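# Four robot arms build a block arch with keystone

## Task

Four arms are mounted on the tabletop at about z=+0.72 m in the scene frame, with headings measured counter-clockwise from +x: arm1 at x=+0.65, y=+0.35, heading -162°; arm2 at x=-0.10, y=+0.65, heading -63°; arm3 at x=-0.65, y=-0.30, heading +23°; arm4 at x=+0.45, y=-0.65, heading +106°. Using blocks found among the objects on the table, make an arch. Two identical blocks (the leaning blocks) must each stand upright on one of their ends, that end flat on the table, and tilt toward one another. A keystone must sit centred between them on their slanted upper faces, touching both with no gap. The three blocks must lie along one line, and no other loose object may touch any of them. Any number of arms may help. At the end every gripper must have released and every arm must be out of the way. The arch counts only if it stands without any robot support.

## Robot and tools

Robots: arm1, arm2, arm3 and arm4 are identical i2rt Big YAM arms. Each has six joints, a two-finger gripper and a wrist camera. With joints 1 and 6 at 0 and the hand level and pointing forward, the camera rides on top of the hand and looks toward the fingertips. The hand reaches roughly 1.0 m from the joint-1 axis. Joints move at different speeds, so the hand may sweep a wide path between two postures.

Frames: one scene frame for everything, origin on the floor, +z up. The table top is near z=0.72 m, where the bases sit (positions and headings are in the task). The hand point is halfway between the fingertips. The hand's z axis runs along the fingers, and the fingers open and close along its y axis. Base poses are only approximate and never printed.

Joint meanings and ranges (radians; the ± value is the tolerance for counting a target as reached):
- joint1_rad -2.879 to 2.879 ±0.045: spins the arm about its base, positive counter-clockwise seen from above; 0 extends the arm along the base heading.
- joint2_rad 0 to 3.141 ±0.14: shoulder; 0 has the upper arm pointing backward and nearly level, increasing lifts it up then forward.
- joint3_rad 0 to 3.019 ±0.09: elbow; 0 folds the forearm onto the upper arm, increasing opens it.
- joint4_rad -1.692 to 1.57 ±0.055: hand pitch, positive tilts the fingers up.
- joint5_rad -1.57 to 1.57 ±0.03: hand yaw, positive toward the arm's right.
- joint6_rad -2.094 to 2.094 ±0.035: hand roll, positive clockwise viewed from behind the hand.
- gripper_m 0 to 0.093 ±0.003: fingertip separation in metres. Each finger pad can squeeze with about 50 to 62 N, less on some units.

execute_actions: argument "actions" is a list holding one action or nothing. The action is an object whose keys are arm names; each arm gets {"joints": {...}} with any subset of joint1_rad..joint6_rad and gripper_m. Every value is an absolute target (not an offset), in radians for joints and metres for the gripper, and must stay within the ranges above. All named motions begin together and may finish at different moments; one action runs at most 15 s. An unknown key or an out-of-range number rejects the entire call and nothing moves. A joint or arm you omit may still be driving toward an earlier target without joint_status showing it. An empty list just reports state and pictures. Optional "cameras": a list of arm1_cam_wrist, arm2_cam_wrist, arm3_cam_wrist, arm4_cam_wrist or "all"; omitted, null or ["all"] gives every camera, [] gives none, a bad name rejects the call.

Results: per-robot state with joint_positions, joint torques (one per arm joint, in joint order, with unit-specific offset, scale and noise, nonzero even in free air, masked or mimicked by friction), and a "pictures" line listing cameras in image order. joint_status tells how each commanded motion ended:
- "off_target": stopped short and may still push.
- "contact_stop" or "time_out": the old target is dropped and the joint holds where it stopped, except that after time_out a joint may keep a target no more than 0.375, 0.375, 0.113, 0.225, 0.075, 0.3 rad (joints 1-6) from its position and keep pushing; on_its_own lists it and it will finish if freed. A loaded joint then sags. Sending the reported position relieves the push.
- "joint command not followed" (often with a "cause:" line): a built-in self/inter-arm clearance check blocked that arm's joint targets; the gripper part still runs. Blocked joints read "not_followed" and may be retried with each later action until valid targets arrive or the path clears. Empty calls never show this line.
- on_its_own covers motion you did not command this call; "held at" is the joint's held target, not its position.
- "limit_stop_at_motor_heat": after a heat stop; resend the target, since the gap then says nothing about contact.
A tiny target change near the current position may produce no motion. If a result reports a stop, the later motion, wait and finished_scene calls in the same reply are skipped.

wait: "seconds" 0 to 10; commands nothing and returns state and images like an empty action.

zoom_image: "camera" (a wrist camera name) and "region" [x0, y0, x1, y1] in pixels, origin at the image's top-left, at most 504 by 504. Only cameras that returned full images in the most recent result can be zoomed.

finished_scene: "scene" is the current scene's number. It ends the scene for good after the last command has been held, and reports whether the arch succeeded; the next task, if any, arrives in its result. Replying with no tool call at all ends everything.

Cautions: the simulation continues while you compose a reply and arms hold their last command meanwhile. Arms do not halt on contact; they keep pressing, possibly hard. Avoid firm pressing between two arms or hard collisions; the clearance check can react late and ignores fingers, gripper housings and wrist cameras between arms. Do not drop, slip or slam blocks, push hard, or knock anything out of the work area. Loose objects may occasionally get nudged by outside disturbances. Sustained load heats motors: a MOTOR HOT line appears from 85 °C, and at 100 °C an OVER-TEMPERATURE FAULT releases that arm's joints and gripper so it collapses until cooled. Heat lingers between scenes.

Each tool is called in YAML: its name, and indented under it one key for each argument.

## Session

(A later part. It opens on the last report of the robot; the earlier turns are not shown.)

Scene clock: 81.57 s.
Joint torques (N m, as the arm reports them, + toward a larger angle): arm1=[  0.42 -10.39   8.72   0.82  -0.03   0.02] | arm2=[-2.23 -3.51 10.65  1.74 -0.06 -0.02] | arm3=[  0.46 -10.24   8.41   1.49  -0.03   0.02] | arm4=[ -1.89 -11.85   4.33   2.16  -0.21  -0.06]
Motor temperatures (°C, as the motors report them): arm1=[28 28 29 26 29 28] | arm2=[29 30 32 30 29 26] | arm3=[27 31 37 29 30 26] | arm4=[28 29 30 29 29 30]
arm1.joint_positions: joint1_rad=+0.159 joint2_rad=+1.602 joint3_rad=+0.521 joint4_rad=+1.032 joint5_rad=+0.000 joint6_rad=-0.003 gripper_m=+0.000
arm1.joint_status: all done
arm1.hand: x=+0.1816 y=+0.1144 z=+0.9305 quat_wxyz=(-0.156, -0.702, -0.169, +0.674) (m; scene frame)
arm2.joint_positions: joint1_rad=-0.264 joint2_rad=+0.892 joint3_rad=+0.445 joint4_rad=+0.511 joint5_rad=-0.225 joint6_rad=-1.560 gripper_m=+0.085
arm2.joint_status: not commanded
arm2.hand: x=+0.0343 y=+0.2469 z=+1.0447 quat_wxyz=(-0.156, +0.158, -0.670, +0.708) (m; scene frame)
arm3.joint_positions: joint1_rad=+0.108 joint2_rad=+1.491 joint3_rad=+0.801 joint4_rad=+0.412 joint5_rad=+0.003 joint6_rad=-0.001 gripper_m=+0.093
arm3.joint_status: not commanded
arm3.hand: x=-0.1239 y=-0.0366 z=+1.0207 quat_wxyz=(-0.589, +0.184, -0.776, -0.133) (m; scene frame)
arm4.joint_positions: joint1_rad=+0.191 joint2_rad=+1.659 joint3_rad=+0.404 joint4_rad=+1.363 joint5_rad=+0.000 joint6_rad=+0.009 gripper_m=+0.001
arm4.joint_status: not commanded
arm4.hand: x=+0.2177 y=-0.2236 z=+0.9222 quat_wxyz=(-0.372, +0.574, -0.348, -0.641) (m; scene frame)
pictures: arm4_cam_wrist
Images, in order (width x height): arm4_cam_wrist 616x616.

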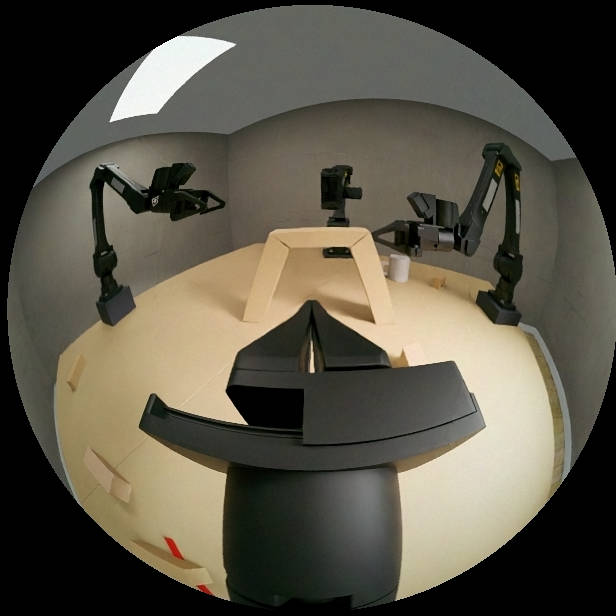

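execute_actions:
  actions:
    - {"arm1":{"joints":{"joint2_rad":1.5,"joint3_rad":0.3,"joint4_rad":1.0}}}
  cameras: ["arm4_cam_wrist","arm2_cam_wrist","arm1_cam_wrist","arm3_cam_wrist"]

zoom_image:
  camera: "arm4_cam_wrist"
  region: [235, 215, 325, 335]

zoom_image:
  camera: "arm4_cam_wrist"
  region: [325, 215, 415, 335]

zoom_image:
  camera: "arm2_cam_wrist"
  region: [130, 150, 290, 380]

Scene clock: 83.07 s.
Joint torques (N m, as the arm reports them, + toward a larger angle): arm1=[ 0.33 -7.91  5.49  0.96 -0.02  0.02] | arm2=[-2.25 -3.45 10.64  1.79 -0.04 -0.01] | arm3=[  0.14 -10.01   8.25   1.34  -0.07   0.05] | arm4=[ -2.7  -11.89   4.35   2.17  -0.18  -0.03]
Motor temperatures (°C, as the motors report them): arm1=[28 28 29 26 29 28] | arm2=[29 30 32 30 29 26] | arm3=[27 31 37 29 30 26] | arm4=[28 29 30 29 29 30]
arm1.joint_positions: joint1_rad=+0.159 joint2_rad=+1.503 joint3_rad=+0.295 joint4_rad=+1.009 joint5_rad=+0.000 joint6_rad=-0.003 gripper_m=+0.000
arm1.joint_status: all done
arm1.hand: x=+0.2586 y=+0.1532 z=+0.8789 quat_wxyz=(-0.143, -0.751, -0.180, +0.619) (m; scene frame)
arm2.joint_positions: joint1_rad=-0.264 joint2_rad=+0.892 joint3_rad=+0.445 joint4_rad=+0.511 joint5_rad=-0.225 joint6_rad=-1.560 gripper_m=+0.085
arm2.joint_status: not commanded
arm2.hand: x=+0.0343 y=+0.2469 z=+1.0447 quat_wxyz=(-0.156, +0.158, -0.670, +0.708) (m; scene frame)
arm3.joint_positions: joint1_rad=+0.108 joint2_rad=+1.491 joint3_rad=+0.801 joint4_rad=+0.412 joint5_rad=+0.003 joint6_rad=-0.001 gripper_m=+0.093
arm3.joint_status: not commanded
arm3.hand: x=-0.1239 y=-0.0366 z=+1.0207 quat_wxyz=(-0.589, +0.184, -0.776, -0.133) (m; scene frame)
arm4.joint_positions: joint1_rad=+0.191 joint2_rad=+1.659 joint3_rad=+0.404 joint4_rad=+1.363 joint5_rad=+0.000 joint6_rad=+0.009 gripper_m=+0.001
arm4.joint_status: not commanded
arm4.hand: x=+0.2177 y=-0.2236 z=+0.9222 quat_wxyz=(-0.372, +0.574, -0.348, -0.641) (m; scene frame)
pictures: arm1_cam_wrist, arm2_cam_wrist, arm3_cam_wrist, arm4_cam_wrist
Images, in order (width x height): arm1_cam_wrist 616x616, arm2_cam_wrist 616x616, arm3_cam_wrist 616x616, arm4_cam_wrist 616x616.

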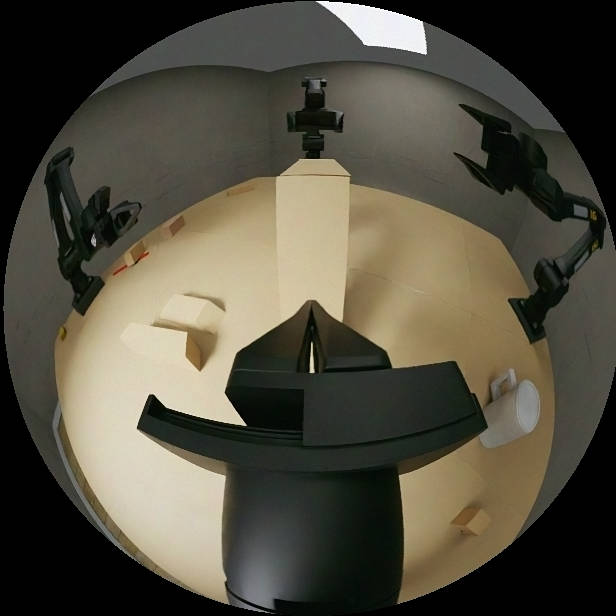

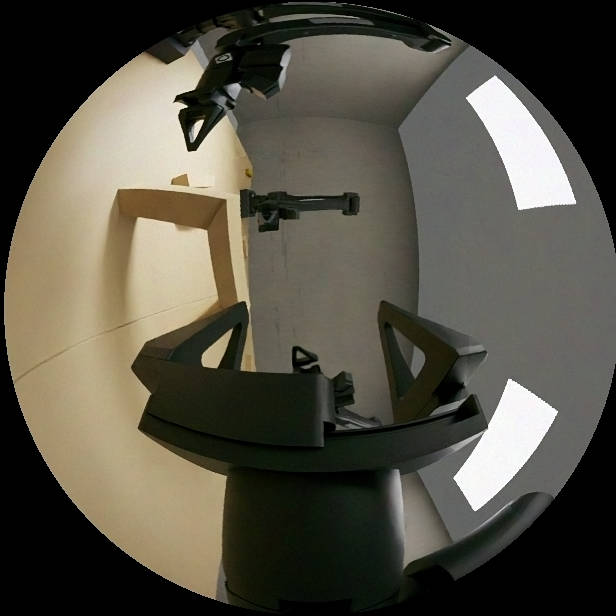

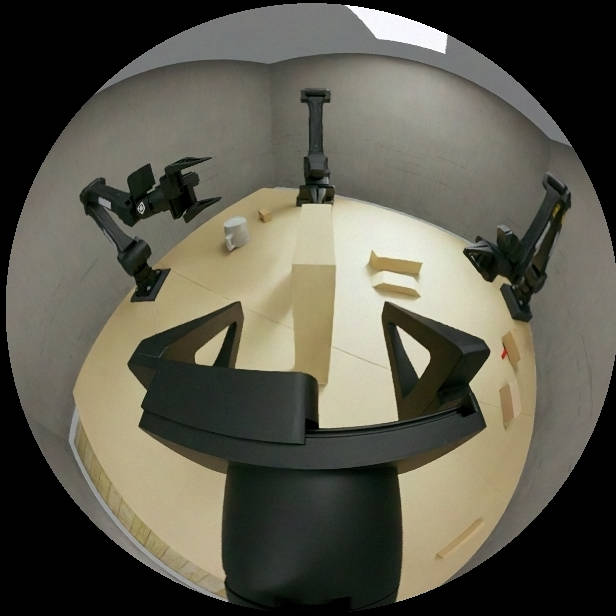

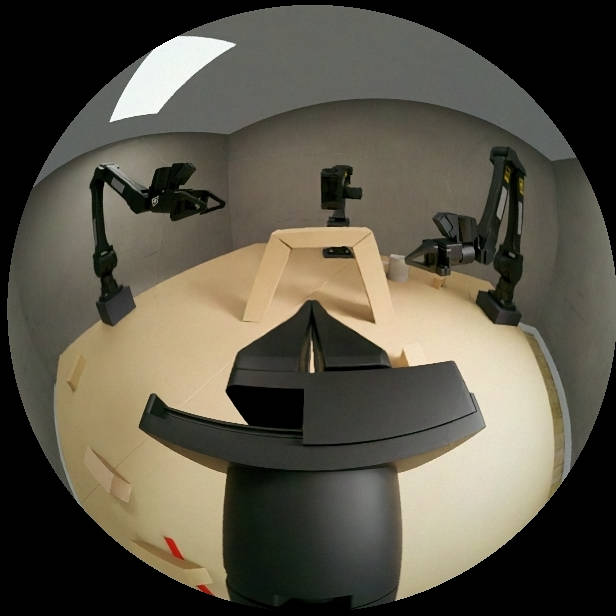

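Region (235, 215, 325, 335) of arm4_cam_wrist's 616x616 image, scaled by 4.200, with more detail than that image has; it fills the left 378 columns of this view, and the rest is white.

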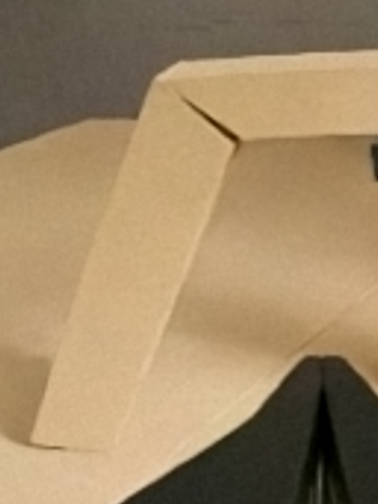

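Region (325, 215, 415, 335) of arm4_cam_wrist's 616x616 image, scaled by 4.200, with more detail than that image has; it fills the left 378 columns of this view, and the rest is white.

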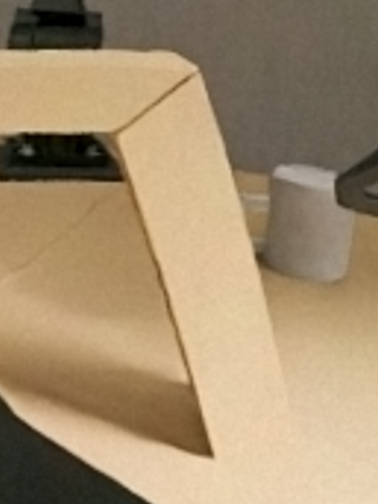

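Region (130, 150, 290, 380) of arm2_cam_wrist's 616x616 image, scaled by 2.191, with more detail than that image has; it fills the left 351 columns of this view, and the rest is white.

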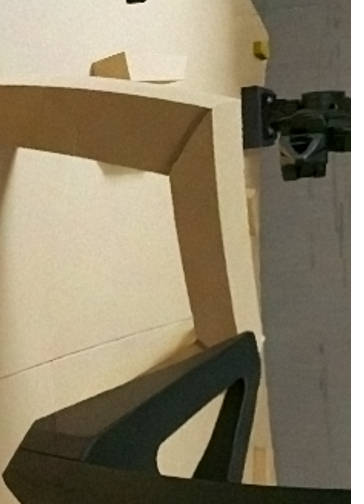

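execute_actions:
  actions:
    - {"arm3":{"joints":{"joint2_rad":1.955,"joint3_rad":0.97,"joint4_rad":0.73}}}
  cameras: []

execute_actions:
  actions:
    - {"arm3":{"joints":{"joint2_rad":2.125,"joint3_rad":1.275,"joint4_rad":0.56}}}
  cameras: ["arm4_cam_wrist","arm3_cam_wrist"]

zoom_image:
  camera: "arm4_cam_wrist"
  region: [200, 190, 400, 340]

Scene clock: 85.03 s.
Joint torques (N m, as the arm reports them, + toward a larger angle): arm1=[ 0.39 -7.89  5.48  0.98 -0.02  0.01] | arm2=[-2.32 -3.48 10.66  1.77 -0.06 -0.03] | arm3=[  0.47 -15.9    8.55   3.03  -0.08   0.07] | arm4=[ -2.5  -11.37   4.26   2.08  -0.2   -0.06]
Motor temperatures (°C, as the motors report them): arm1=[28 28 29 26 29 28] | arm2=[29 30 32 30 29 26] | arm3=[27 31 37 29 30 26] | arm4=[28 29 30 29 29 30]
arm1.joint_positions: joint1_rad=+0.159 joint2_rad=+1.503 joint3_rad=+0.295 joint4_rad=+1.009 joint5_rad=+0.000 joint6_rad=-0.003 gripper_m=+0.000
arm1.joint_status: not commanded
arm1.hand: x=+0.2586 y=+0.1532 z=+0.8789 quat_wxyz=(-0.143, -0.751, -0.180, +0.619) (m; scene frame)
arm2.joint_positions: joint1_rad=-0.264 joint2_rad=+0.892 joint3_rad=+0.445 joint4_rad=+0.511 joint5_rad=-0.225 joint6_rad=-1.560 gripper_m=+0.085
arm2.joint_status: not commanded
arm2.hand: x=+0.0343 y=+0.2469 z=+1.0447 quat_wxyz=(-0.156, +0.158, -0.670, +0.708) (m; scene frame)
arm3.joint_positions: joint1_rad=+0.108 joint2_rad=+1.964 joint3_rad=+0.946 joint4_rad=+0.700 joint5_rad=+0.003 joint6_rad=-0.001 gripper_m=+0.093
arm3.joint_status: all done
arm3.hand: x=-0.0573 y=-0.0051 z=+0.8700 quat_wxyz=(-0.573, +0.187, -0.788, -0.129) (m; scene frame)
arm4.joint_positions: joint1_rad=+0.191 joint2_rad=+1.659 joint3_rad=+0.404 joint4_rad=+1.363 joint5_rad=+0.000 joint6_rad=+0.009 gripper_m=+0.001
arm4.joint_status: not commanded
arm4.hand: x=+0.2177 y=-0.2236 z=+0.9222 quat_wxyz=(-0.372, +0.574, -0.348, -0.641) (m; scene frame)
pictures: none
No camera images: the call's "cameras" was empty. Leave "cameras" out to get every camera's image.

Scene clock: 86.07 s.
Joint torques (N m, as the arm reports them, + toward a larger angle): arm1=[ 0.42 -8.04  5.48  0.98 -0.02  0.02] | arm2=[-2.27 -3.59 10.69  1.75 -0.03 -0.02] | arm3=[  0.97 -17.54  10.65   1.04  -0.04   0.01] | arm4=[ -2.62 -12.23   4.25   2.12  -0.2   -0.06]
Motor temperatures (°C, as the motors report them): arm1=[28 28 29 26 29 28] | arm2=[29 30 32 30 29 26] | arm3=[27 31 37 29 30 26] | arm4=[28 29 30 29 29 30]
arm1.joint_positions: joint1_rad=+0.159 joint2_rad=+1.503 joint3_rad=+0.295 joint4_rad=+1.009 joint5_rad=+0.000 joint6_rad=-0.003 gripper_m=+0.000
arm1.joint_status: not commanded
arm1.hand: x=+0.2586 y=+0.1532 z=+0.8789 quat_wxyz=(-0.143, -0.751, -0.180, +0.619) (m; scene frame)
arm2.joint_positions: joint1_rad=-0.264 joint2_rad=+0.892 joint3_rad=+0.445 joint4_rad=+0.511 joint5_rad=-0.225 joint6_rad=-1.560 gripper_m=+0.085
arm2.joint_status: not commanded
arm2.hand: x=+0.0343 y=+0.2469 z=+1.0447 quat_wxyz=(-0.156, +0.158, -0.670, +0.708) (m; scene frame)
arm3.joint_positions: joint1_rad=+0.108 joint2_rad=+2.125 joint3_rad=+1.237 joint4_rad=+0.576 joint5_rad=+0.003 joint6_rad=-0.001 gripper_m=+0.093
arm3.joint_status: all done
arm3.hand: x=+0.0236 y=+0.0349 z=+0.8630 quat_wxyz=(-0.575, +0.187, -0.786, -0.130) (m; scene frame)
arm4.joint_positions: joint1_rad=+0.191 joint2_rad=+1.659 joint3_rad=+0.404 joint4_rad=+1.363 joint5_rad=+0.000 joint6_rad=+0.009 gripper_m=+0.001
arm4.joint_status: not commanded
arm4.hand: x=+0.2177 y=-0.2236 z=+0.9222 quat_wxyz=(-0.372, +0.574, -0.348, -0.641) (m; scene frame)
pictures: arm3_cam_wrist, arm4_cam_wrist
Images, in order (width x height): arm3_cam_wrist 616x616, arm4_cam_wrist 616x616.

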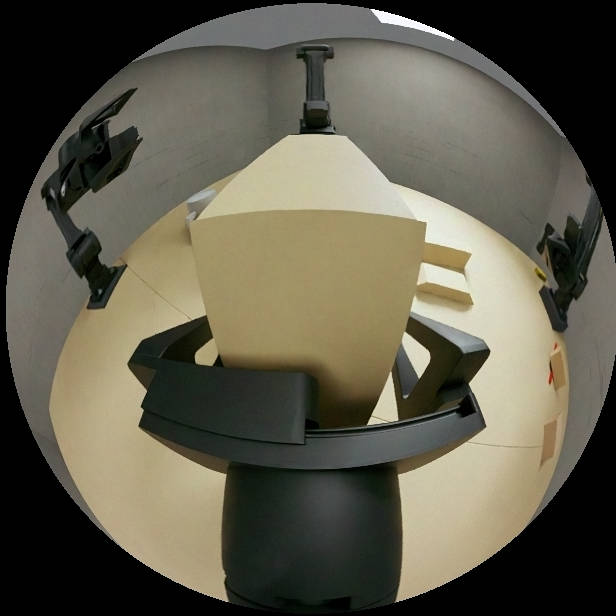

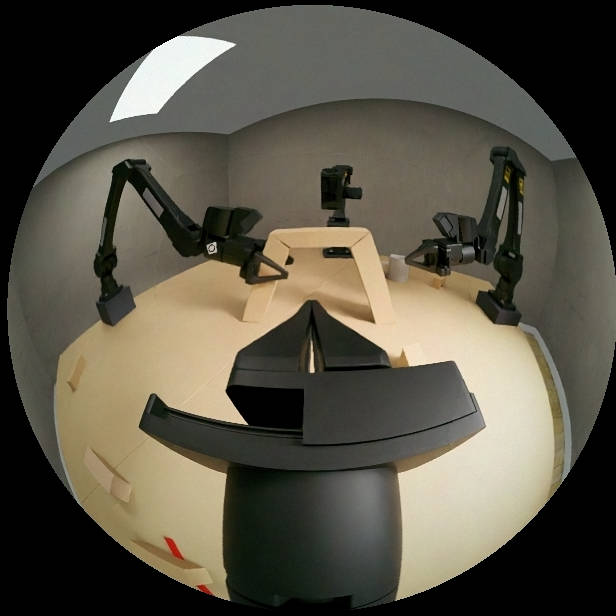

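Region (200, 190, 400, 340) of arm4_cam_wrist's 616x616 image, scaled by 2.520, with more detail than that image has; it fills the top 378 rows of this view, and the rest is white.

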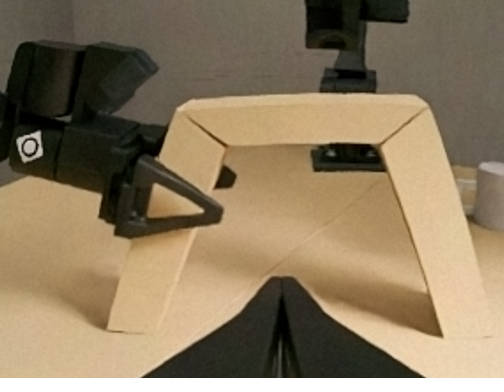

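execute_actions:
  actions:
    - {"arm3":{"joints":{"gripper_m":0.055}}}
  cameras: []

execute_actions:
  actions:
    - {"arm3":{"joints":{"joint2_rad":2.085,"joint3_rad":1.195}}}
  cameras: ["arm4_cam_wrist"]

zoom_image:
  camera: "arm4_cam_wrist"
  region: [200, 190, 400, 340]

Scene clock: 86.90 s.
Joint torques (N m, as the arm reports them, + toward a larger angle): arm1=[ 0.36 -8.03  5.47  0.99 -0.01  0.02] | arm2=[-2.26 -3.49 10.63  1.76 -0.05 -0.02] | arm3=[  0.26 -18.2   10.64   1.17   0.06  -0.01] | arm4=[ -1.97 -11.73   4.22   2.2   -0.19  -0.05]
Motor temperatures (°C, as the motors report them): arm1=[28 28 29 26 29 28] | arm2=[29 30 32 30 29 26] | arm3=[27 31 37 29 30 26] | arm4=[28 29 30 29 29 30]
arm1.joint_positions: joint1_rad=+0.159 joint2_rad=+1.503 joint3_rad=+0.295 joint4_rad=+1.009 joint5_rad=+0.000 joint6_rad=-0.003 gripper_m=+0.000
arm1.joint_status: not commanded
arm1.hand: x=+0.2586 y=+0.1532 z=+0.8789 quat_wxyz=(-0.143, -0.751, -0.180, +0.619) (m; scene frame)
arm2.joint_positions: joint1_rad=-0.264 joint2_rad=+0.892 joint3_rad=+0.445 joint4_rad=+0.511 joint5_rad=-0.225 joint6_rad=-1.560 gripper_m=+0.085
arm2.joint_status: not commanded
arm2.hand: x=+0.0343 y=+0.2469 z=+1.0447 quat_wxyz=(-0.156, +0.158, -0.670, +0.708) (m; scene frame)
arm3.joint_positions: joint1_rad=+0.108 joint2_rad=+2.125 joint3_rad=+1.237 joint4_rad=+0.576 joint5_rad=+0.000 joint6_rad=+0.000 gripper_m=+0.060
arm3.joint_status: gripper_m off_target (ended at +0.060, target +0.055)
arm3.hand: x=+0.0234 y=+0.0353 z=+0.8629 quat_wxyz=(-0.575, +0.187, -0.786, -0.131) (m; scene frame)
arm4.joint_positions: joint1_rad=+0.191 joint2_rad=+1.659 joint3_rad=+0.404 joint4_rad=+1.363 joint5_rad=+0.000 joint6_rad=+0.009 gripper_m=+0.001
arm4.joint_status: not commanded
arm4.hand: x=+0.2177 y=-0.2236 z=+0.9222 quat_wxyz=(-0.372, +0.574, -0.348, -0.641) (m; scene frame)
pictures: none
No camera images: the call's "cameras" was empty. Leave "cameras" out to get every camera's image.

Scene clock: 87.60 s.
Joint torques (N m, as the arm reports them, + toward a larger angle): arm1=[ 0.5  -7.9   5.49  0.97 -0.02  0.02] | arm2=[-2.18 -3.41 10.65  1.78 -0.04 -0.02] | arm3=[  0.88 -19.46   5.84   1.02   0.08   0.04] | arm4=[ -2.48 -11.5    4.32   2.08  -0.18  -0.03]
Motor temperatures (°C, as the motors report them): arm1=[28 28 29 26 29 28] | arm2=[29 30 32 30 29 26] | arm3=[27 31 37 29 30 26] | arm4=[28 29 30 29 29 30]
arm1.joint_positions: joint1_rad=+0.159 joint2_rad=+1.503 joint3_rad=+0.295 joint4_rad=+1.009 joint5_rad=+0.000 joint6_rad=-0.003 gripper_m=+0.000
arm1.joint_status: not commanded
arm1.hand: x=+0.2586 y=+0.1532 z=+0.8789 quat_wxyz=(-0.143, -0.751, -0.180, +0.619) (m; scene frame)
arm2.joint_positions: joint1_rad=-0.264 joint2_rad=+0.892 joint3_rad=+0.445 joint4_rad=+0.511 joint5_rad=-0.225 joint6_rad=-1.560 gripper_m=+0.085
arm2.joint_status: not commanded
arm2.hand: x=+0.0343 y=+0.2469 z=+1.0447 quat_wxyz=(-0.156, +0.158, -0.670, +0.708) (m; scene frame)
arm3.joint_positions: joint1_rad=+0.108 joint2_rad=+2.108 joint3_rad=+1.208 joint4_rad=+0.576 joint5_rad=+0.000 joint6_rad=+0.000 gripper_m=+0.060
arm3.joint_status: all done
arm3.hand: x=+0.0147 y=+0.0310 z=+0.8616 quat_wxyz=(-0.570, +0.188, -0.789, -0.130) (m; scene frame)
arm4.joint_positions: joint1_rad=+0.191 joint2_rad=+1.659 joint3_rad=+0.404 joint4_rad=+1.363 joint5_rad=+0.000 joint6_rad=+0.009 gripper_m=+0.001
arm4.joint_status: not commanded
arm4.hand: x=+0.2177 y=-0.2236 z=+0.9222 quat_wxyz=(-0.372, +0.574, -0.348, -0.641) (m; scene frame)
pictures: arm4_cam_wrist
Images, in order (width x height): arm4_cam_wrist 616x616.

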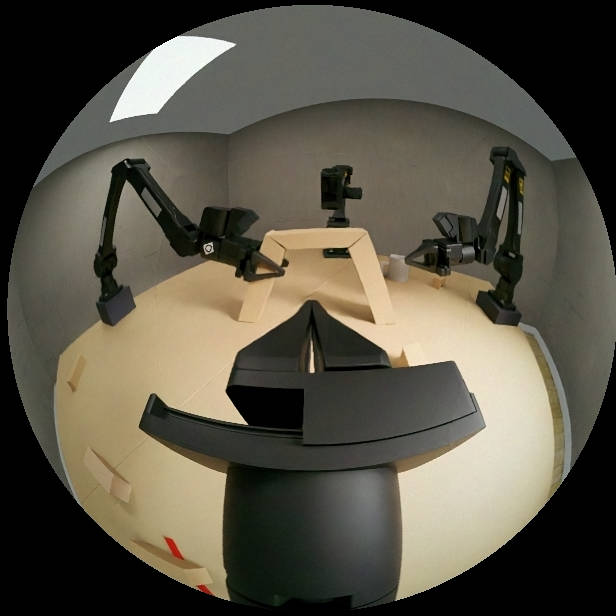

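Region (200, 190, 400, 340) of arm4_cam_wrist's 616x616 image, scaled by 2.520, with more detail than that image has; it fills the top 378 rows of this view, and the rest is white.

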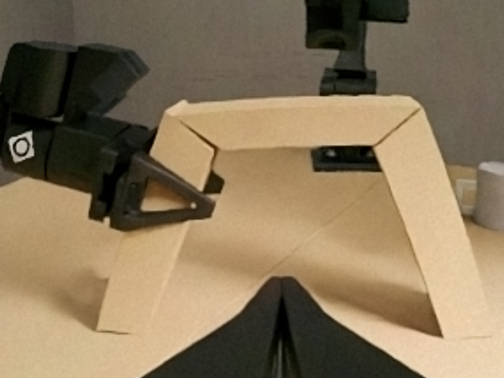

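execute_actions:
  actions:
    - {"arm3":{"joints":{"joint4_rad":0.7}}}
  cameras: ["arm4_cam_wrist"]

zoom_image:
  camera: "arm4_cam_wrist"
  region: [200, 190, 400, 340]

Scene clock: 89.97 s.
Joint torques (N m, as the arm reports them, + toward a larger angle): arm1=[ 0.32 -7.98  5.46  1.   -0.01  0.02] | arm2=[-2.28 -3.52 10.65  1.77 -0.05 -0.01] | arm3=[ -0.18 -19.53   8.08   4.33   0.06   0.05] | arm4=[ -2.44 -11.79   4.35   2.16  -0.19  -0.05]
Motor temperatures (°C, as the motors report them): arm1=[28 28 29 26 29 28] | arm2=[29 30 32 30 29 26] | arm3=[27 31 37 29 30 26] | arm4=[28 29 30 29 29 30]
arm1.joint_positions: joint1_rad=+0.159 joint2_rad=+1.503 joint3_rad=+0.295 joint4_rad=+1.009 joint5_rad=+0.000 joint6_rad=-0.003 gripper_m=+0.000
arm1.joint_status: not commanded
arm1.hand: x=+0.2586 y=+0.1532 z=+0.8789 quat_wxyz=(-0.143, -0.751, -0.180, +0.619) (m; scene frame)
arm2.joint_positions: joint1_rad=-0.264 joint2_rad=+0.892 joint3_rad=+0.445 joint4_rad=+0.511 joint5_rad=-0.225 joint6_rad=-1.560 gripper_m=+0.085
arm2.joint_status: not commanded
arm2.hand: x=+0.0343 y=+0.2469 z=+1.0447 quat_wxyz=(-0.156, +0.158, -0.670, +0.708) (m; scene frame)
arm3.joint_positions: joint1_rad=+0.108 joint2_rad=+2.108 joint3_rad=+1.185 joint4_rad=+0.642 joint5_rad=+0.000 joint6_rad=+0.000 gripper_m=+0.060
arm3.joint_status: joint4_rad time_out (moved +0.065 of +0.124)
arm3.on_its_own: joint4_rad reads +0.642 and still pushes toward +0.700 since a time_out
arm3.hand: x=+0.0115 y=+0.0294 z=+0.8664 quat_wxyz=(-0.587, +0.185, -0.777, -0.134) (m; scene frame)
arm4.joint_positions: joint1_rad=+0.191 joint2_rad=+1.659 joint3_rad=+0.404 joint4_rad=+1.363 joint5_rad=+0.000 joint6_rad=+0.009 gripper_m=+0.001
arm4.joint_status: not commanded
arm4.hand: x=+0.2177 y=-0.2236 z=+0.9222 quat_wxyz=(-0.372, +0.574, -0.348, -0.641) (m; scene frame)
pictures: arm4_cam_wrist
Images, in order (width x height): arm4_cam_wrist 616x616.

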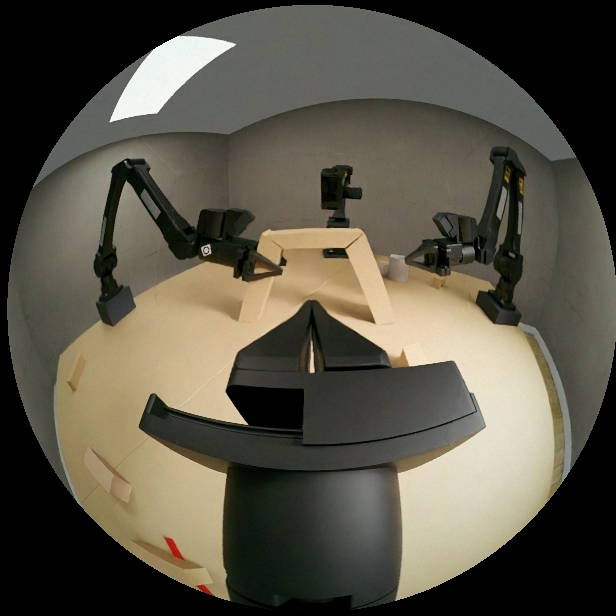

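Region (200, 190, 400, 340) of arm4_cam_wrist's 616x616 image, scaled by 2.520, with more detail than that image has; it fills the top 378 rows of this view, and the rest is white.

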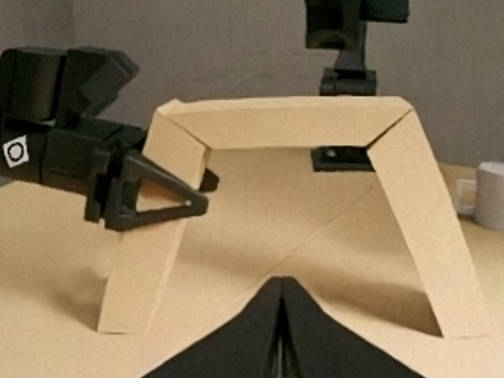

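execute_actions:
  actions:
    - {"arm3":{"joints":{"joint2_rad":2.12,"joint3_rad":1.265,"joint4_rad":0.642}}}
  cameras: ["arm4_cam_wrist"]

zoom_image:
  camera: "arm4_cam_wrist"
  region: [200, 190, 400, 340]

Scene clock: 90.90 s.
Joint torques (N m, as the arm reports them, + toward a larger angle): arm1=[ 0.5  -7.94  5.48  0.99 -0.02  0.02] | arm2=[-2.19 -3.5  10.65  1.77 -0.04 -0.01] | arm3=[  0.38 -17.97  13.16   1.69   0.01   0.03] | arm4=[ -2.33 -11.56   4.4    2.16  -0.23  -0.04]
Motor temperatures (°C, as the motors report them): arm1=[28 28 29 26 29 28] | arm2=[29 30 32 30 29 26] | arm3=[27 31 37 29 30 26] | arm4=[28 29 30 29 29 30]
arm1.joint_positions: joint1_rad=+0.159 joint2_rad=+1.503 joint3_rad=+0.295 joint4_rad=+1.009 joint5_rad=+0.000 joint6_rad=-0.003 gripper_m=+0.000
arm1.joint_status: not commanded
arm1.hand: x=+0.2586 y=+0.1532 z=+0.8789 quat_wxyz=(-0.143, -0.751, -0.180, +0.619) (m; scene frame)
arm2.joint_positions: joint1_rad=-0.264 joint2_rad=+0.892 joint3_rad=+0.445 joint4_rad=+0.511 joint5_rad=-0.225 joint6_rad=-1.560 gripper_m=+0.085
arm2.joint_status: not commanded
arm2.hand: x=+0.0343 y=+0.2469 z=+1.0447 quat_wxyz=(-0.156, +0.158, -0.670, +0.708) (m; scene frame)
arm3.joint_positions: joint1_rad=+0.108 joint2_rad=+2.115 joint3_rad=+1.196 joint4_rad=+0.642 joint5_rad=+0.000 joint6_rad=+0.000 gripper_m=+0.060
arm3.joint_status: all done
arm3.hand: x=+0.0145 y=+0.0309 z=+0.8659 quat_wxyz=(-0.588, +0.185, -0.776, -0.134) (m; scene frame)
arm4.joint_positions: joint1_rad=+0.191 joint2_rad=+1.659 joint3_rad=+0.404 joint4_rad=+1.363 joint5_rad=+0.000 joint6_rad=+0.009 gripper_m=+0.001
arm4.joint_status: not commanded
arm4.hand: x=+0.2177 y=-0.2236 z=+0.9222 quat_wxyz=(-0.372, +0.574, -0.348, -0.641) (m; scene frame)
pictures: arm4_cam_wrist
Images, in order (width x height): arm4_cam_wrist 616x616.

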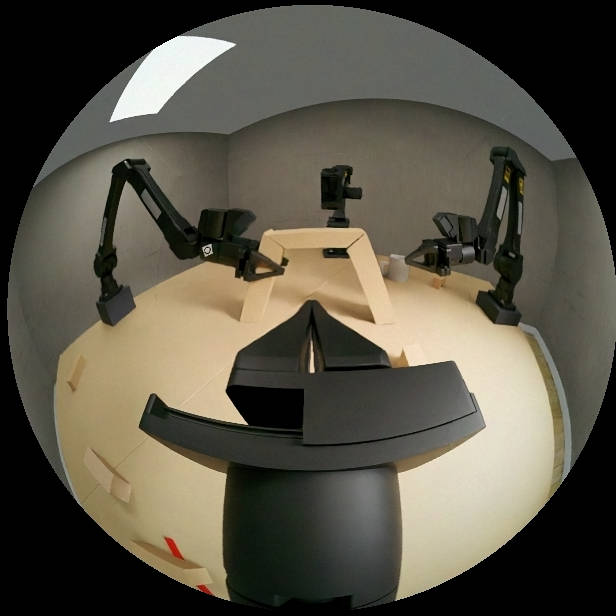

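Region (200, 190, 400, 340) of arm4_cam_wrist's 616x616 image, scaled by 2.520, with more detail than that image has; it fills the top 378 rows of this view, and the rest is white.

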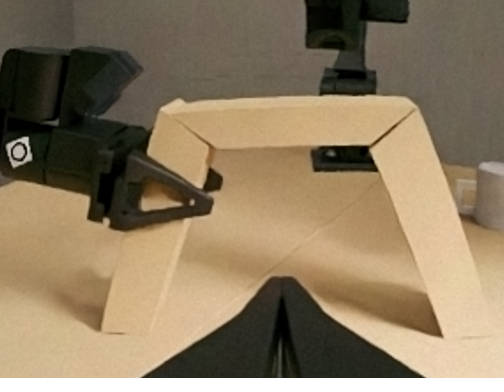

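execute_actions:
  actions:
    - {"arm3":{"joints":{"joint2_rad":2.12,"joint3_rad":1.305}}}
  cameras: ["arm4_cam_wrist"]

zoom_image:
  camera: "arm4_cam_wrist"
  region: [200, 190, 400, 340]

Scene clock: 91.67 s.
Joint torques (N m, as the arm reports them, + toward a larger angle): arm1=[ 0.41 -8.    5.44  0.96 -0.02  0.02] | arm2=[-2.24 -3.41 10.66  1.76 -0.05 -0.02] | arm3=[ -0.3  -20.29  14.15   1.85   0.02  -0.02] | arm4=[ -1.57 -11.4    4.24   2.16  -0.18  -0.05]
Motor temperatures (°C, as the motors report them): arm1=[28 28 29 26 29 28] | arm2=[29 30 32 30 29 26] | arm3=[27 31 37 29 30 26] | arm4=[28 29 30 29 29 30]
arm1.joint_positions: joint1_rad=+0.159 joint2_rad=+1.503 joint3_rad=+0.295 joint4_rad=+1.009 joint5_rad=+0.000 joint6_rad=-0.003 gripper_m=+0.000
arm1.joint_status: not commanded
arm1.hand: x=+0.2586 y=+0.1532 z=+0.8789 quat_wxyz=(-0.143, -0.751, -0.180, +0.619) (m; scene frame)
arm2.joint_positions: joint1_rad=-0.264 joint2_rad=+0.892 joint3_rad=+0.445 joint4_rad=+0.511 joint5_rad=-0.225 joint6_rad=-1.560 gripper_m=+0.085
arm2.joint_status: not commanded
arm2.hand: x=+0.0343 y=+0.2469 z=+1.0447 quat_wxyz=(-0.156, +0.158, -0.670, +0.708) (m; scene frame)
arm3.joint_positions: joint1_rad=+0.108 joint2_rad=+2.133 joint3_rad=+1.228 joint4_rad=+0.642 joint5_rad=+0.000 joint6_rad=+0.000 gripper_m=+0.060
arm3.joint_status: all done
arm3.hand: x=+0.0237 y=+0.0355 z=+0.8680 quat_wxyz=(-0.594, +0.184, -0.772, -0.135) (m; scene frame)
arm4.joint_positions: joint1_rad=+0.191 joint2_rad=+1.659 joint3_rad=+0.404 joint4_rad=+1.363 joint5_rad=+0.000 joint6_rad=+0.009 gripper_m=+0.001
arm4.joint_status: not commanded
arm4.hand: x=+0.2177 y=-0.2236 z=+0.9222 quat_wxyz=(-0.372, +0.574, -0.348, -0.641) (m; scene frame)
pictures: arm4_cam_wrist
Images, in order (width x height): arm4_cam_wrist 616x616.

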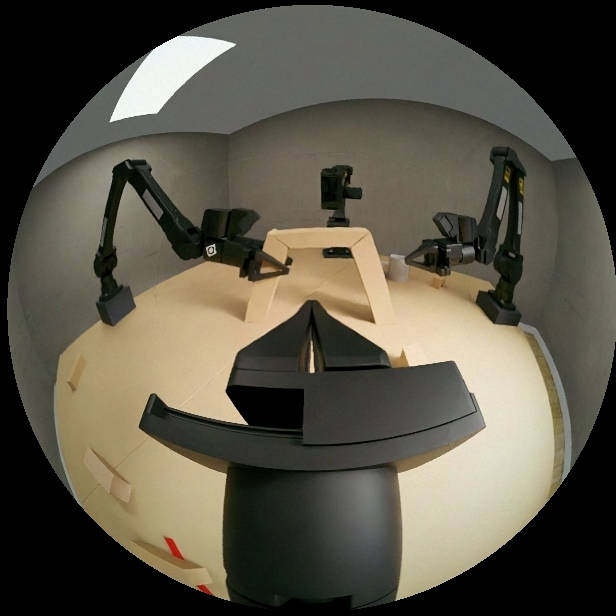

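Region (200, 190, 400, 340) of arm4_cam_wrist's 616x616 image, scaled by 2.520, with more detail than that image has; it fills the top 378 rows of this view, and the rest is white.

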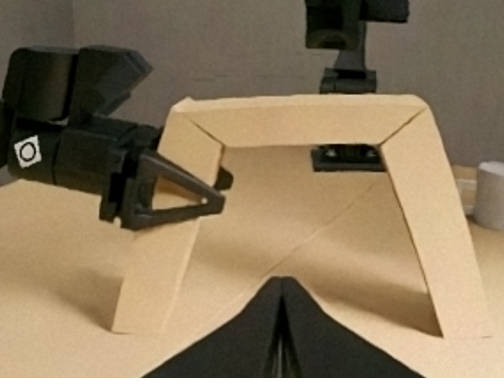

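execute_actions:
  actions:
    - {"arm3":{"joints":{"joint2_rad":2.133,"joint3_rad":1.228,"joint4_rad":0.642}}}
  cameras: []

execute_actions:
  actions:
    - {"arm3":{"joints":{"gripper_m":0.093}}}
  cameras: ["arm4_cam_wrist"]

execute_actions:
  actions:
    - {"arm3":{"joints":{"joint2_rad":1.9,"joint3_rad":0.9,"joint4_rad":0.68}}}
  cameras: ["arm4_cam_wrist","arm3_cam_wrist","arm1_cam_wrist"]

zoom_image:
  camera: "arm4_cam_wrist"
  region: [235, 215, 325, 335]

zoom_image:
  camera: "arm4_cam_wrist"
  region: [325, 215, 415, 335]

zoom_image:
  camera: "arm3_cam_wrist"
  region: [220, 130, 420, 330]

Scene clock: 92.63 s.
Joint torques (N m, as the arm reports them, + toward a larger angle): arm1=[ 0.36 -8.03  5.51  0.96 -0.02  0.02] | arm2=[-2.27 -3.52 10.65  1.77 -0.05 -0.02] | arm3=[  0.29 -19.14   7.23   2.06   0.03   0.04] | arm4=[ -2.07 -11.36   4.37   2.16  -0.19  -0.05]
Motor temperatures (°C, as the motors report them): arm1=[28 27 29 26 29 28] | arm2=[29 30 32 30 29 26] | arm3=[27 31 37 29 30 26] | arm4=[28 29 30 29 29 30]
arm1.joint_positions: joint1_rad=+0.159 joint2_rad=+1.503 joint3_rad=+0.295 joint4_rad=+1.009 joint5_rad=+0.000 joint6_rad=-0.003 gripper_m=+0.000
arm1.joint_status: not commanded
arm1.hand: x=+0.2586 y=+0.1532 z=+0.8789 quat_wxyz=(-0.143, -0.751, -0.180, +0.619) (m; scene frame)
arm2.joint_positions: joint1_rad=-0.264 joint2_rad=+0.892 joint3_rad=+0.445 joint4_rad=+0.511 joint5_rad=-0.225 joint6_rad=-1.560 gripper_m=+0.085
arm2.joint_status: not commanded
arm2.hand: x=+0.0343 y=+0.2469 z=+1.0447 quat_wxyz=(-0.156, +0.158, -0.670, +0.708) (m; scene frame)
arm3.joint_positions: joint1_rad=+0.108 joint2_rad=+2.134 joint3_rad=+1.227 joint4_rad=+0.642 joint5_rad=+0.000 joint6_rad=+0.000 gripper_m=+0.060
arm3.joint_status: all done
arm3.hand: x=+0.0234 y=+0.0353 z=+0.8671 quat_wxyz=(-0.593, +0.184, -0.772, -0.135) (m; scene frame)
arm4.joint_positions: joint1_rad=+0.191 joint2_rad=+1.659 joint3_rad=+0.404 joint4_rad=+1.363 joint5_rad=+0.000 joint6_rad=+0.009 gripper_m=+0.001
arm4.joint_status: not commanded
arm4.hand: x=+0.2177 y=-0.2236 z=+0.9222 quat_wxyz=(-0.372, +0.574, -0.348, -0.641) (m; scene frame)
pictures: none
No camera images: the call's "cameras" was empty. Leave "cameras" out to get every camera's image.

Scene clock: 93.20 s.
Joint torques (N m, as the arm reports them, + toward a larger angle): arm1=[ 0.45 -8.09  5.47  1.   -0.02  0.02] | arm2=[-2.3  -3.66 10.65  1.76 -0.05 -0.03] | arm3=[  0.69 -18.49   7.38   1.73   0.02   0.02] | arm4=[ -2.19 -11.67   4.31   2.17  -0.19  -0.06]
Motor temperatures (°C, as the motors report them): arm1=[28 27 29 26 29 28] | arm2=[29 30 32 30 29 26] | arm3=[27 31 37 29 30 26] | arm4=[28 29 30 29 29 30]
arm1.joint_positions: joint1_rad=+0.159 joint2_rad=+1.503 joint3_rad=+0.295 joint4_rad=+1.009 joint5_rad=+0.000 joint6_rad=-0.003 gripper_m=+0.000
arm1.joint_status: not commanded
arm1.hand: x=+0.2586 y=+0.1532 z=+0.8789 quat_wxyz=(-0.143, -0.751, -0.180, +0.619) (m; scene frame)
arm2.joint_positions: joint1_rad=-0.264 joint2_rad=+0.892 joint3_rad=+0.445 joint4_rad=+0.511 joint5_rad=-0.225 joint6_rad=-1.560 gripper_m=+0.085
arm2.joint_status: not commanded
arm2.hand: x=+0.0343 y=+0.2469 z=+1.0447 quat_wxyz=(-0.156, +0.158, -0.670, +0.708) (m; scene frame)
arm3.joint_positions: joint1_rad=+0.108 joint2_rad=+2.134 joint3_rad=+1.227 joint4_rad=+0.642 joint5_rad=+0.000 joint6_rad=-0.001 gripper_m=+0.093
arm3.joint_status: all done
arm3.hand: x=+0.0234 y=+0.0353 z=+0.8671 quat_wxyz=(-0.593, +0.184, -0.772, -0.135) (m; scene frame)
arm4.joint_positions: joint1_rad=+0.191 joint2_rad=+1.659 joint3_rad=+0.404 joint4_rad=+1.363 joint5_rad=+0.000 joint6_rad=+0.009 gripper_m=+0.001
arm4.joint_status: not commanded
arm4.hand: x=+0.2177 y=-0.2236 z=+0.9222 quat_wxyz=(-0.372, +0.574, -0.348, -0.641) (m; scene frame)
pictures: arm4_cam_wrist
Images, in order (width x height): arm4_cam_wrist 616x616.

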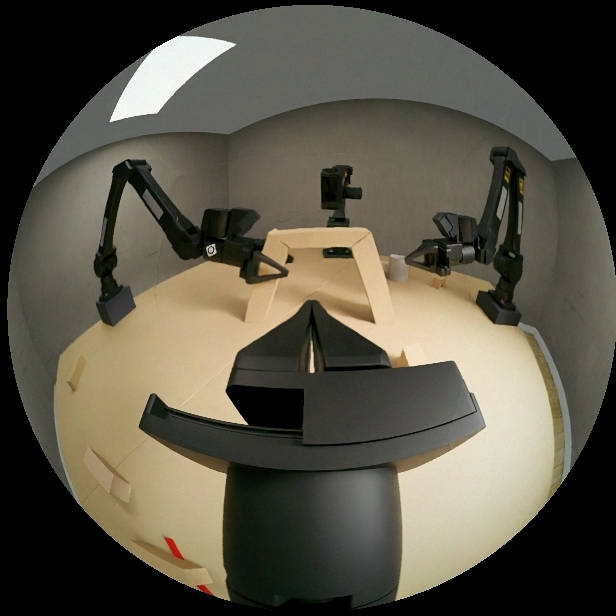

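Scene clock: 94.33 s.
Joint torques (N m, as the arm reports them, + toward a larger angle): arm1=[ 0.5  -7.94  5.49  0.97 -0.02  0.02] | arm2=[-2.16 -3.42 10.66  1.75 -0.05 -0.03] | arm3=[  0.64 -14.56   6.16   2.76   0.06  -0.01] | arm4=[ -2.41 -12.21   4.41   2.09  -0.17  -0.06]
Motor temperatures (°C, as the motors report them): arm1=[28 27 29 26 29 28] | arm2=[29 30 32 30 29 26] | arm3=[27 31 37 29 30 26] | arm4=[28 29 30 29 29 30]
arm1.joint_positions: joint1_rad=+0.159 joint2_rad=+1.503 joint3_rad=+0.295 joint4_rad=+1.009 joint5_rad=+0.000 joint6_rad=-0.003 gripper_m=+0.000
arm1.joint_status: not commanded
arm1.hand: x=+0.2586 y=+0.1532 z=+0.8789 quat_wxyz=(-0.143, -0.751, -0.180, +0.619) (m; scene frame)
arm2.joint_positions: joint1_rad=-0.264 joint2_rad=+0.892 joint3_rad=+0.445 joint4_rad=+0.511 joint5_rad=-0.225 joint6_rad=-1.560 gripper_m=+0.085
arm2.joint_status: not commanded
arm2.hand: x=+0.0343 y=+0.2469 z=+1.0447 quat_wxyz=(-0.156, +0.158, -0.670, +0.708) (m; scene frame)
arm3.joint_positions: joint1_rad=+0.108 joint2_rad=+1.899 joint3_rad=+0.904 joint4_rad=+0.655 joint5_rad=+0.000 joint6_rad=-0.001 gripper_m=+0.093
arm3.joint_status: all done
arm3.hand: x=-0.0716 y=-0.0117 z=+0.8825 quat_wxyz=(-0.564, +0.189, -0.794, -0.128) (m; scene frame)
arm4.joint_positions: joint1_rad=+0.191 joint2_rad=+1.659 joint3_rad=+0.404 joint4_rad=+1.363 joint5_rad=+0.000 joint6_rad=+0.009 gripper_m=+0.001
arm4.joint_status: not commanded
arm4.hand: x=+0.2177 y=-0.2236 z=+0.9222 quat_wxyz=(-0.372, +0.574, -0.348, -0.641) (m; scene frame)
pictures: arm1_cam_wrist, arm3_cam_wrist, arm4_cam_wrist
Images, in order (width x height): arm1_cam_wrist 616x616, arm3_cam_wrist 616x616, arm4_cam_wrist 616x616.

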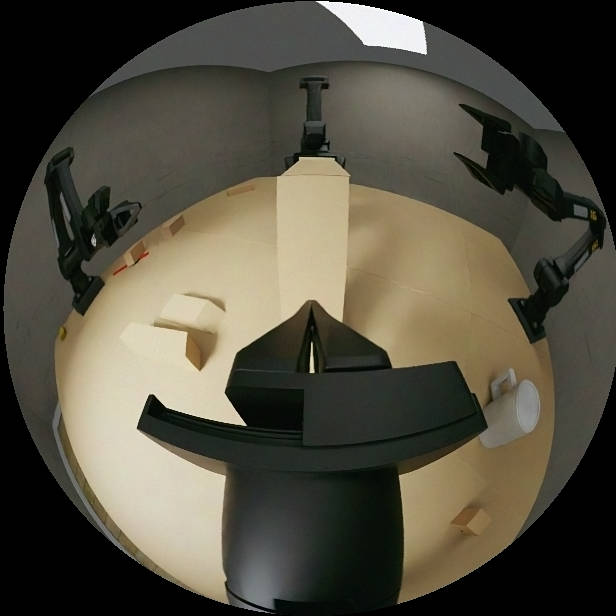

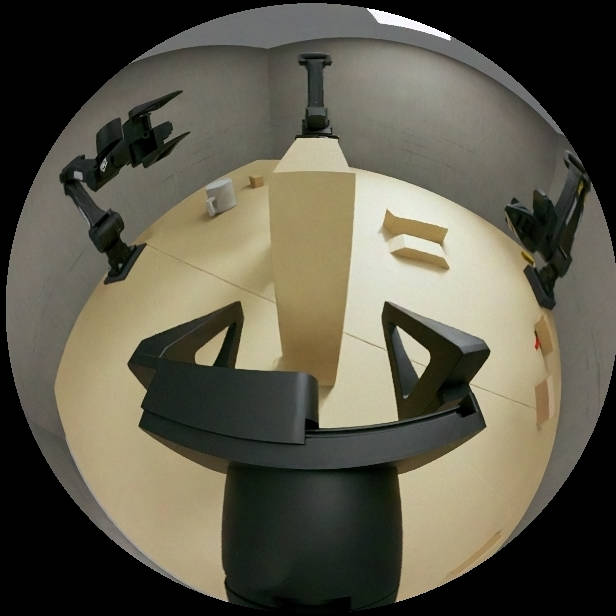

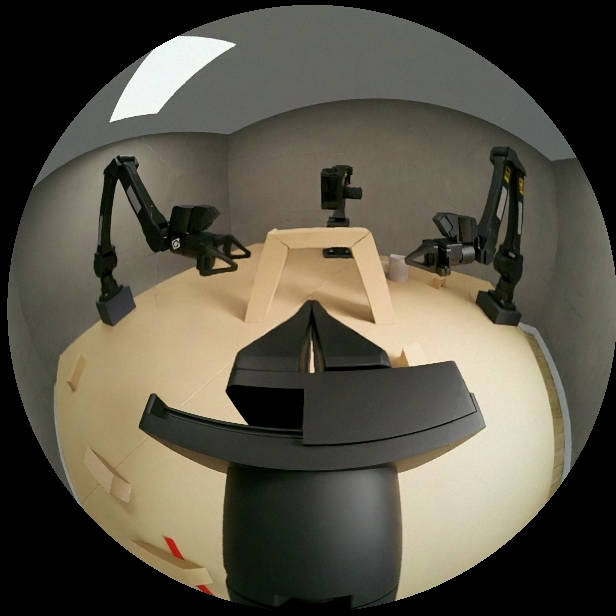

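Region (235, 215, 325, 335) of arm4_cam_wrist's 616x616 image, scaled by 4.200, with more detail than that image has; it fills the left 378 columns of this view, and the rest is white.

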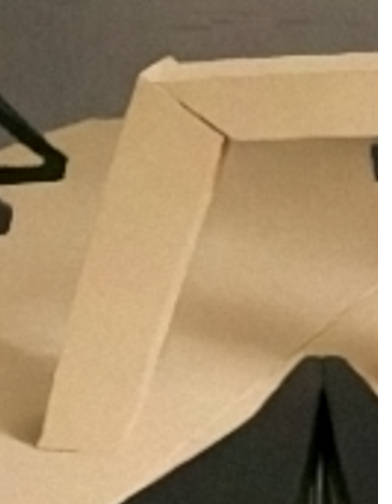

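Region (325, 215, 415, 335) of arm4_cam_wrist's 616x616 image, scaled by 4.200, with more detail than that image has; it fills the left 378 columns of this view, and the rest is white.

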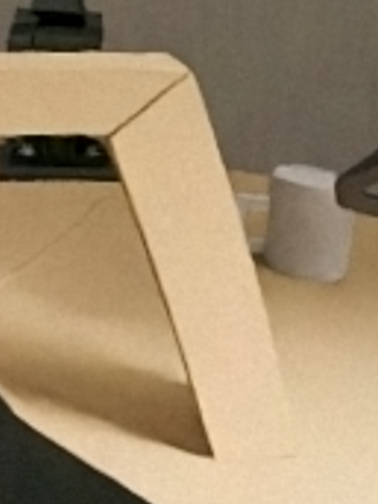

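Region (220, 130, 420, 330) of arm3_cam_wrist's 616x616 image, scaled by 2.520, with more detail than that image has.

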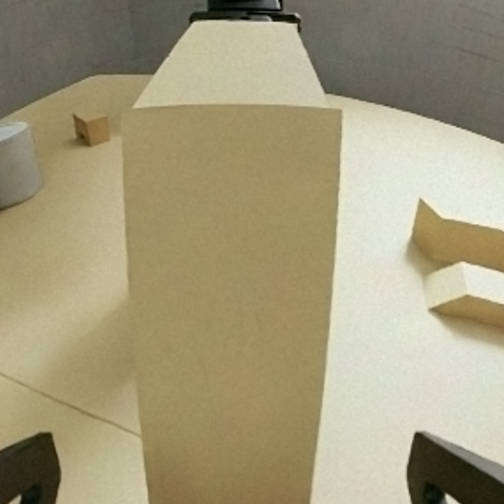

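Joints closed, aligned, feet flat. The arms are clear.

finished_scene:
  scene: 2

The scene is finished: the task was done.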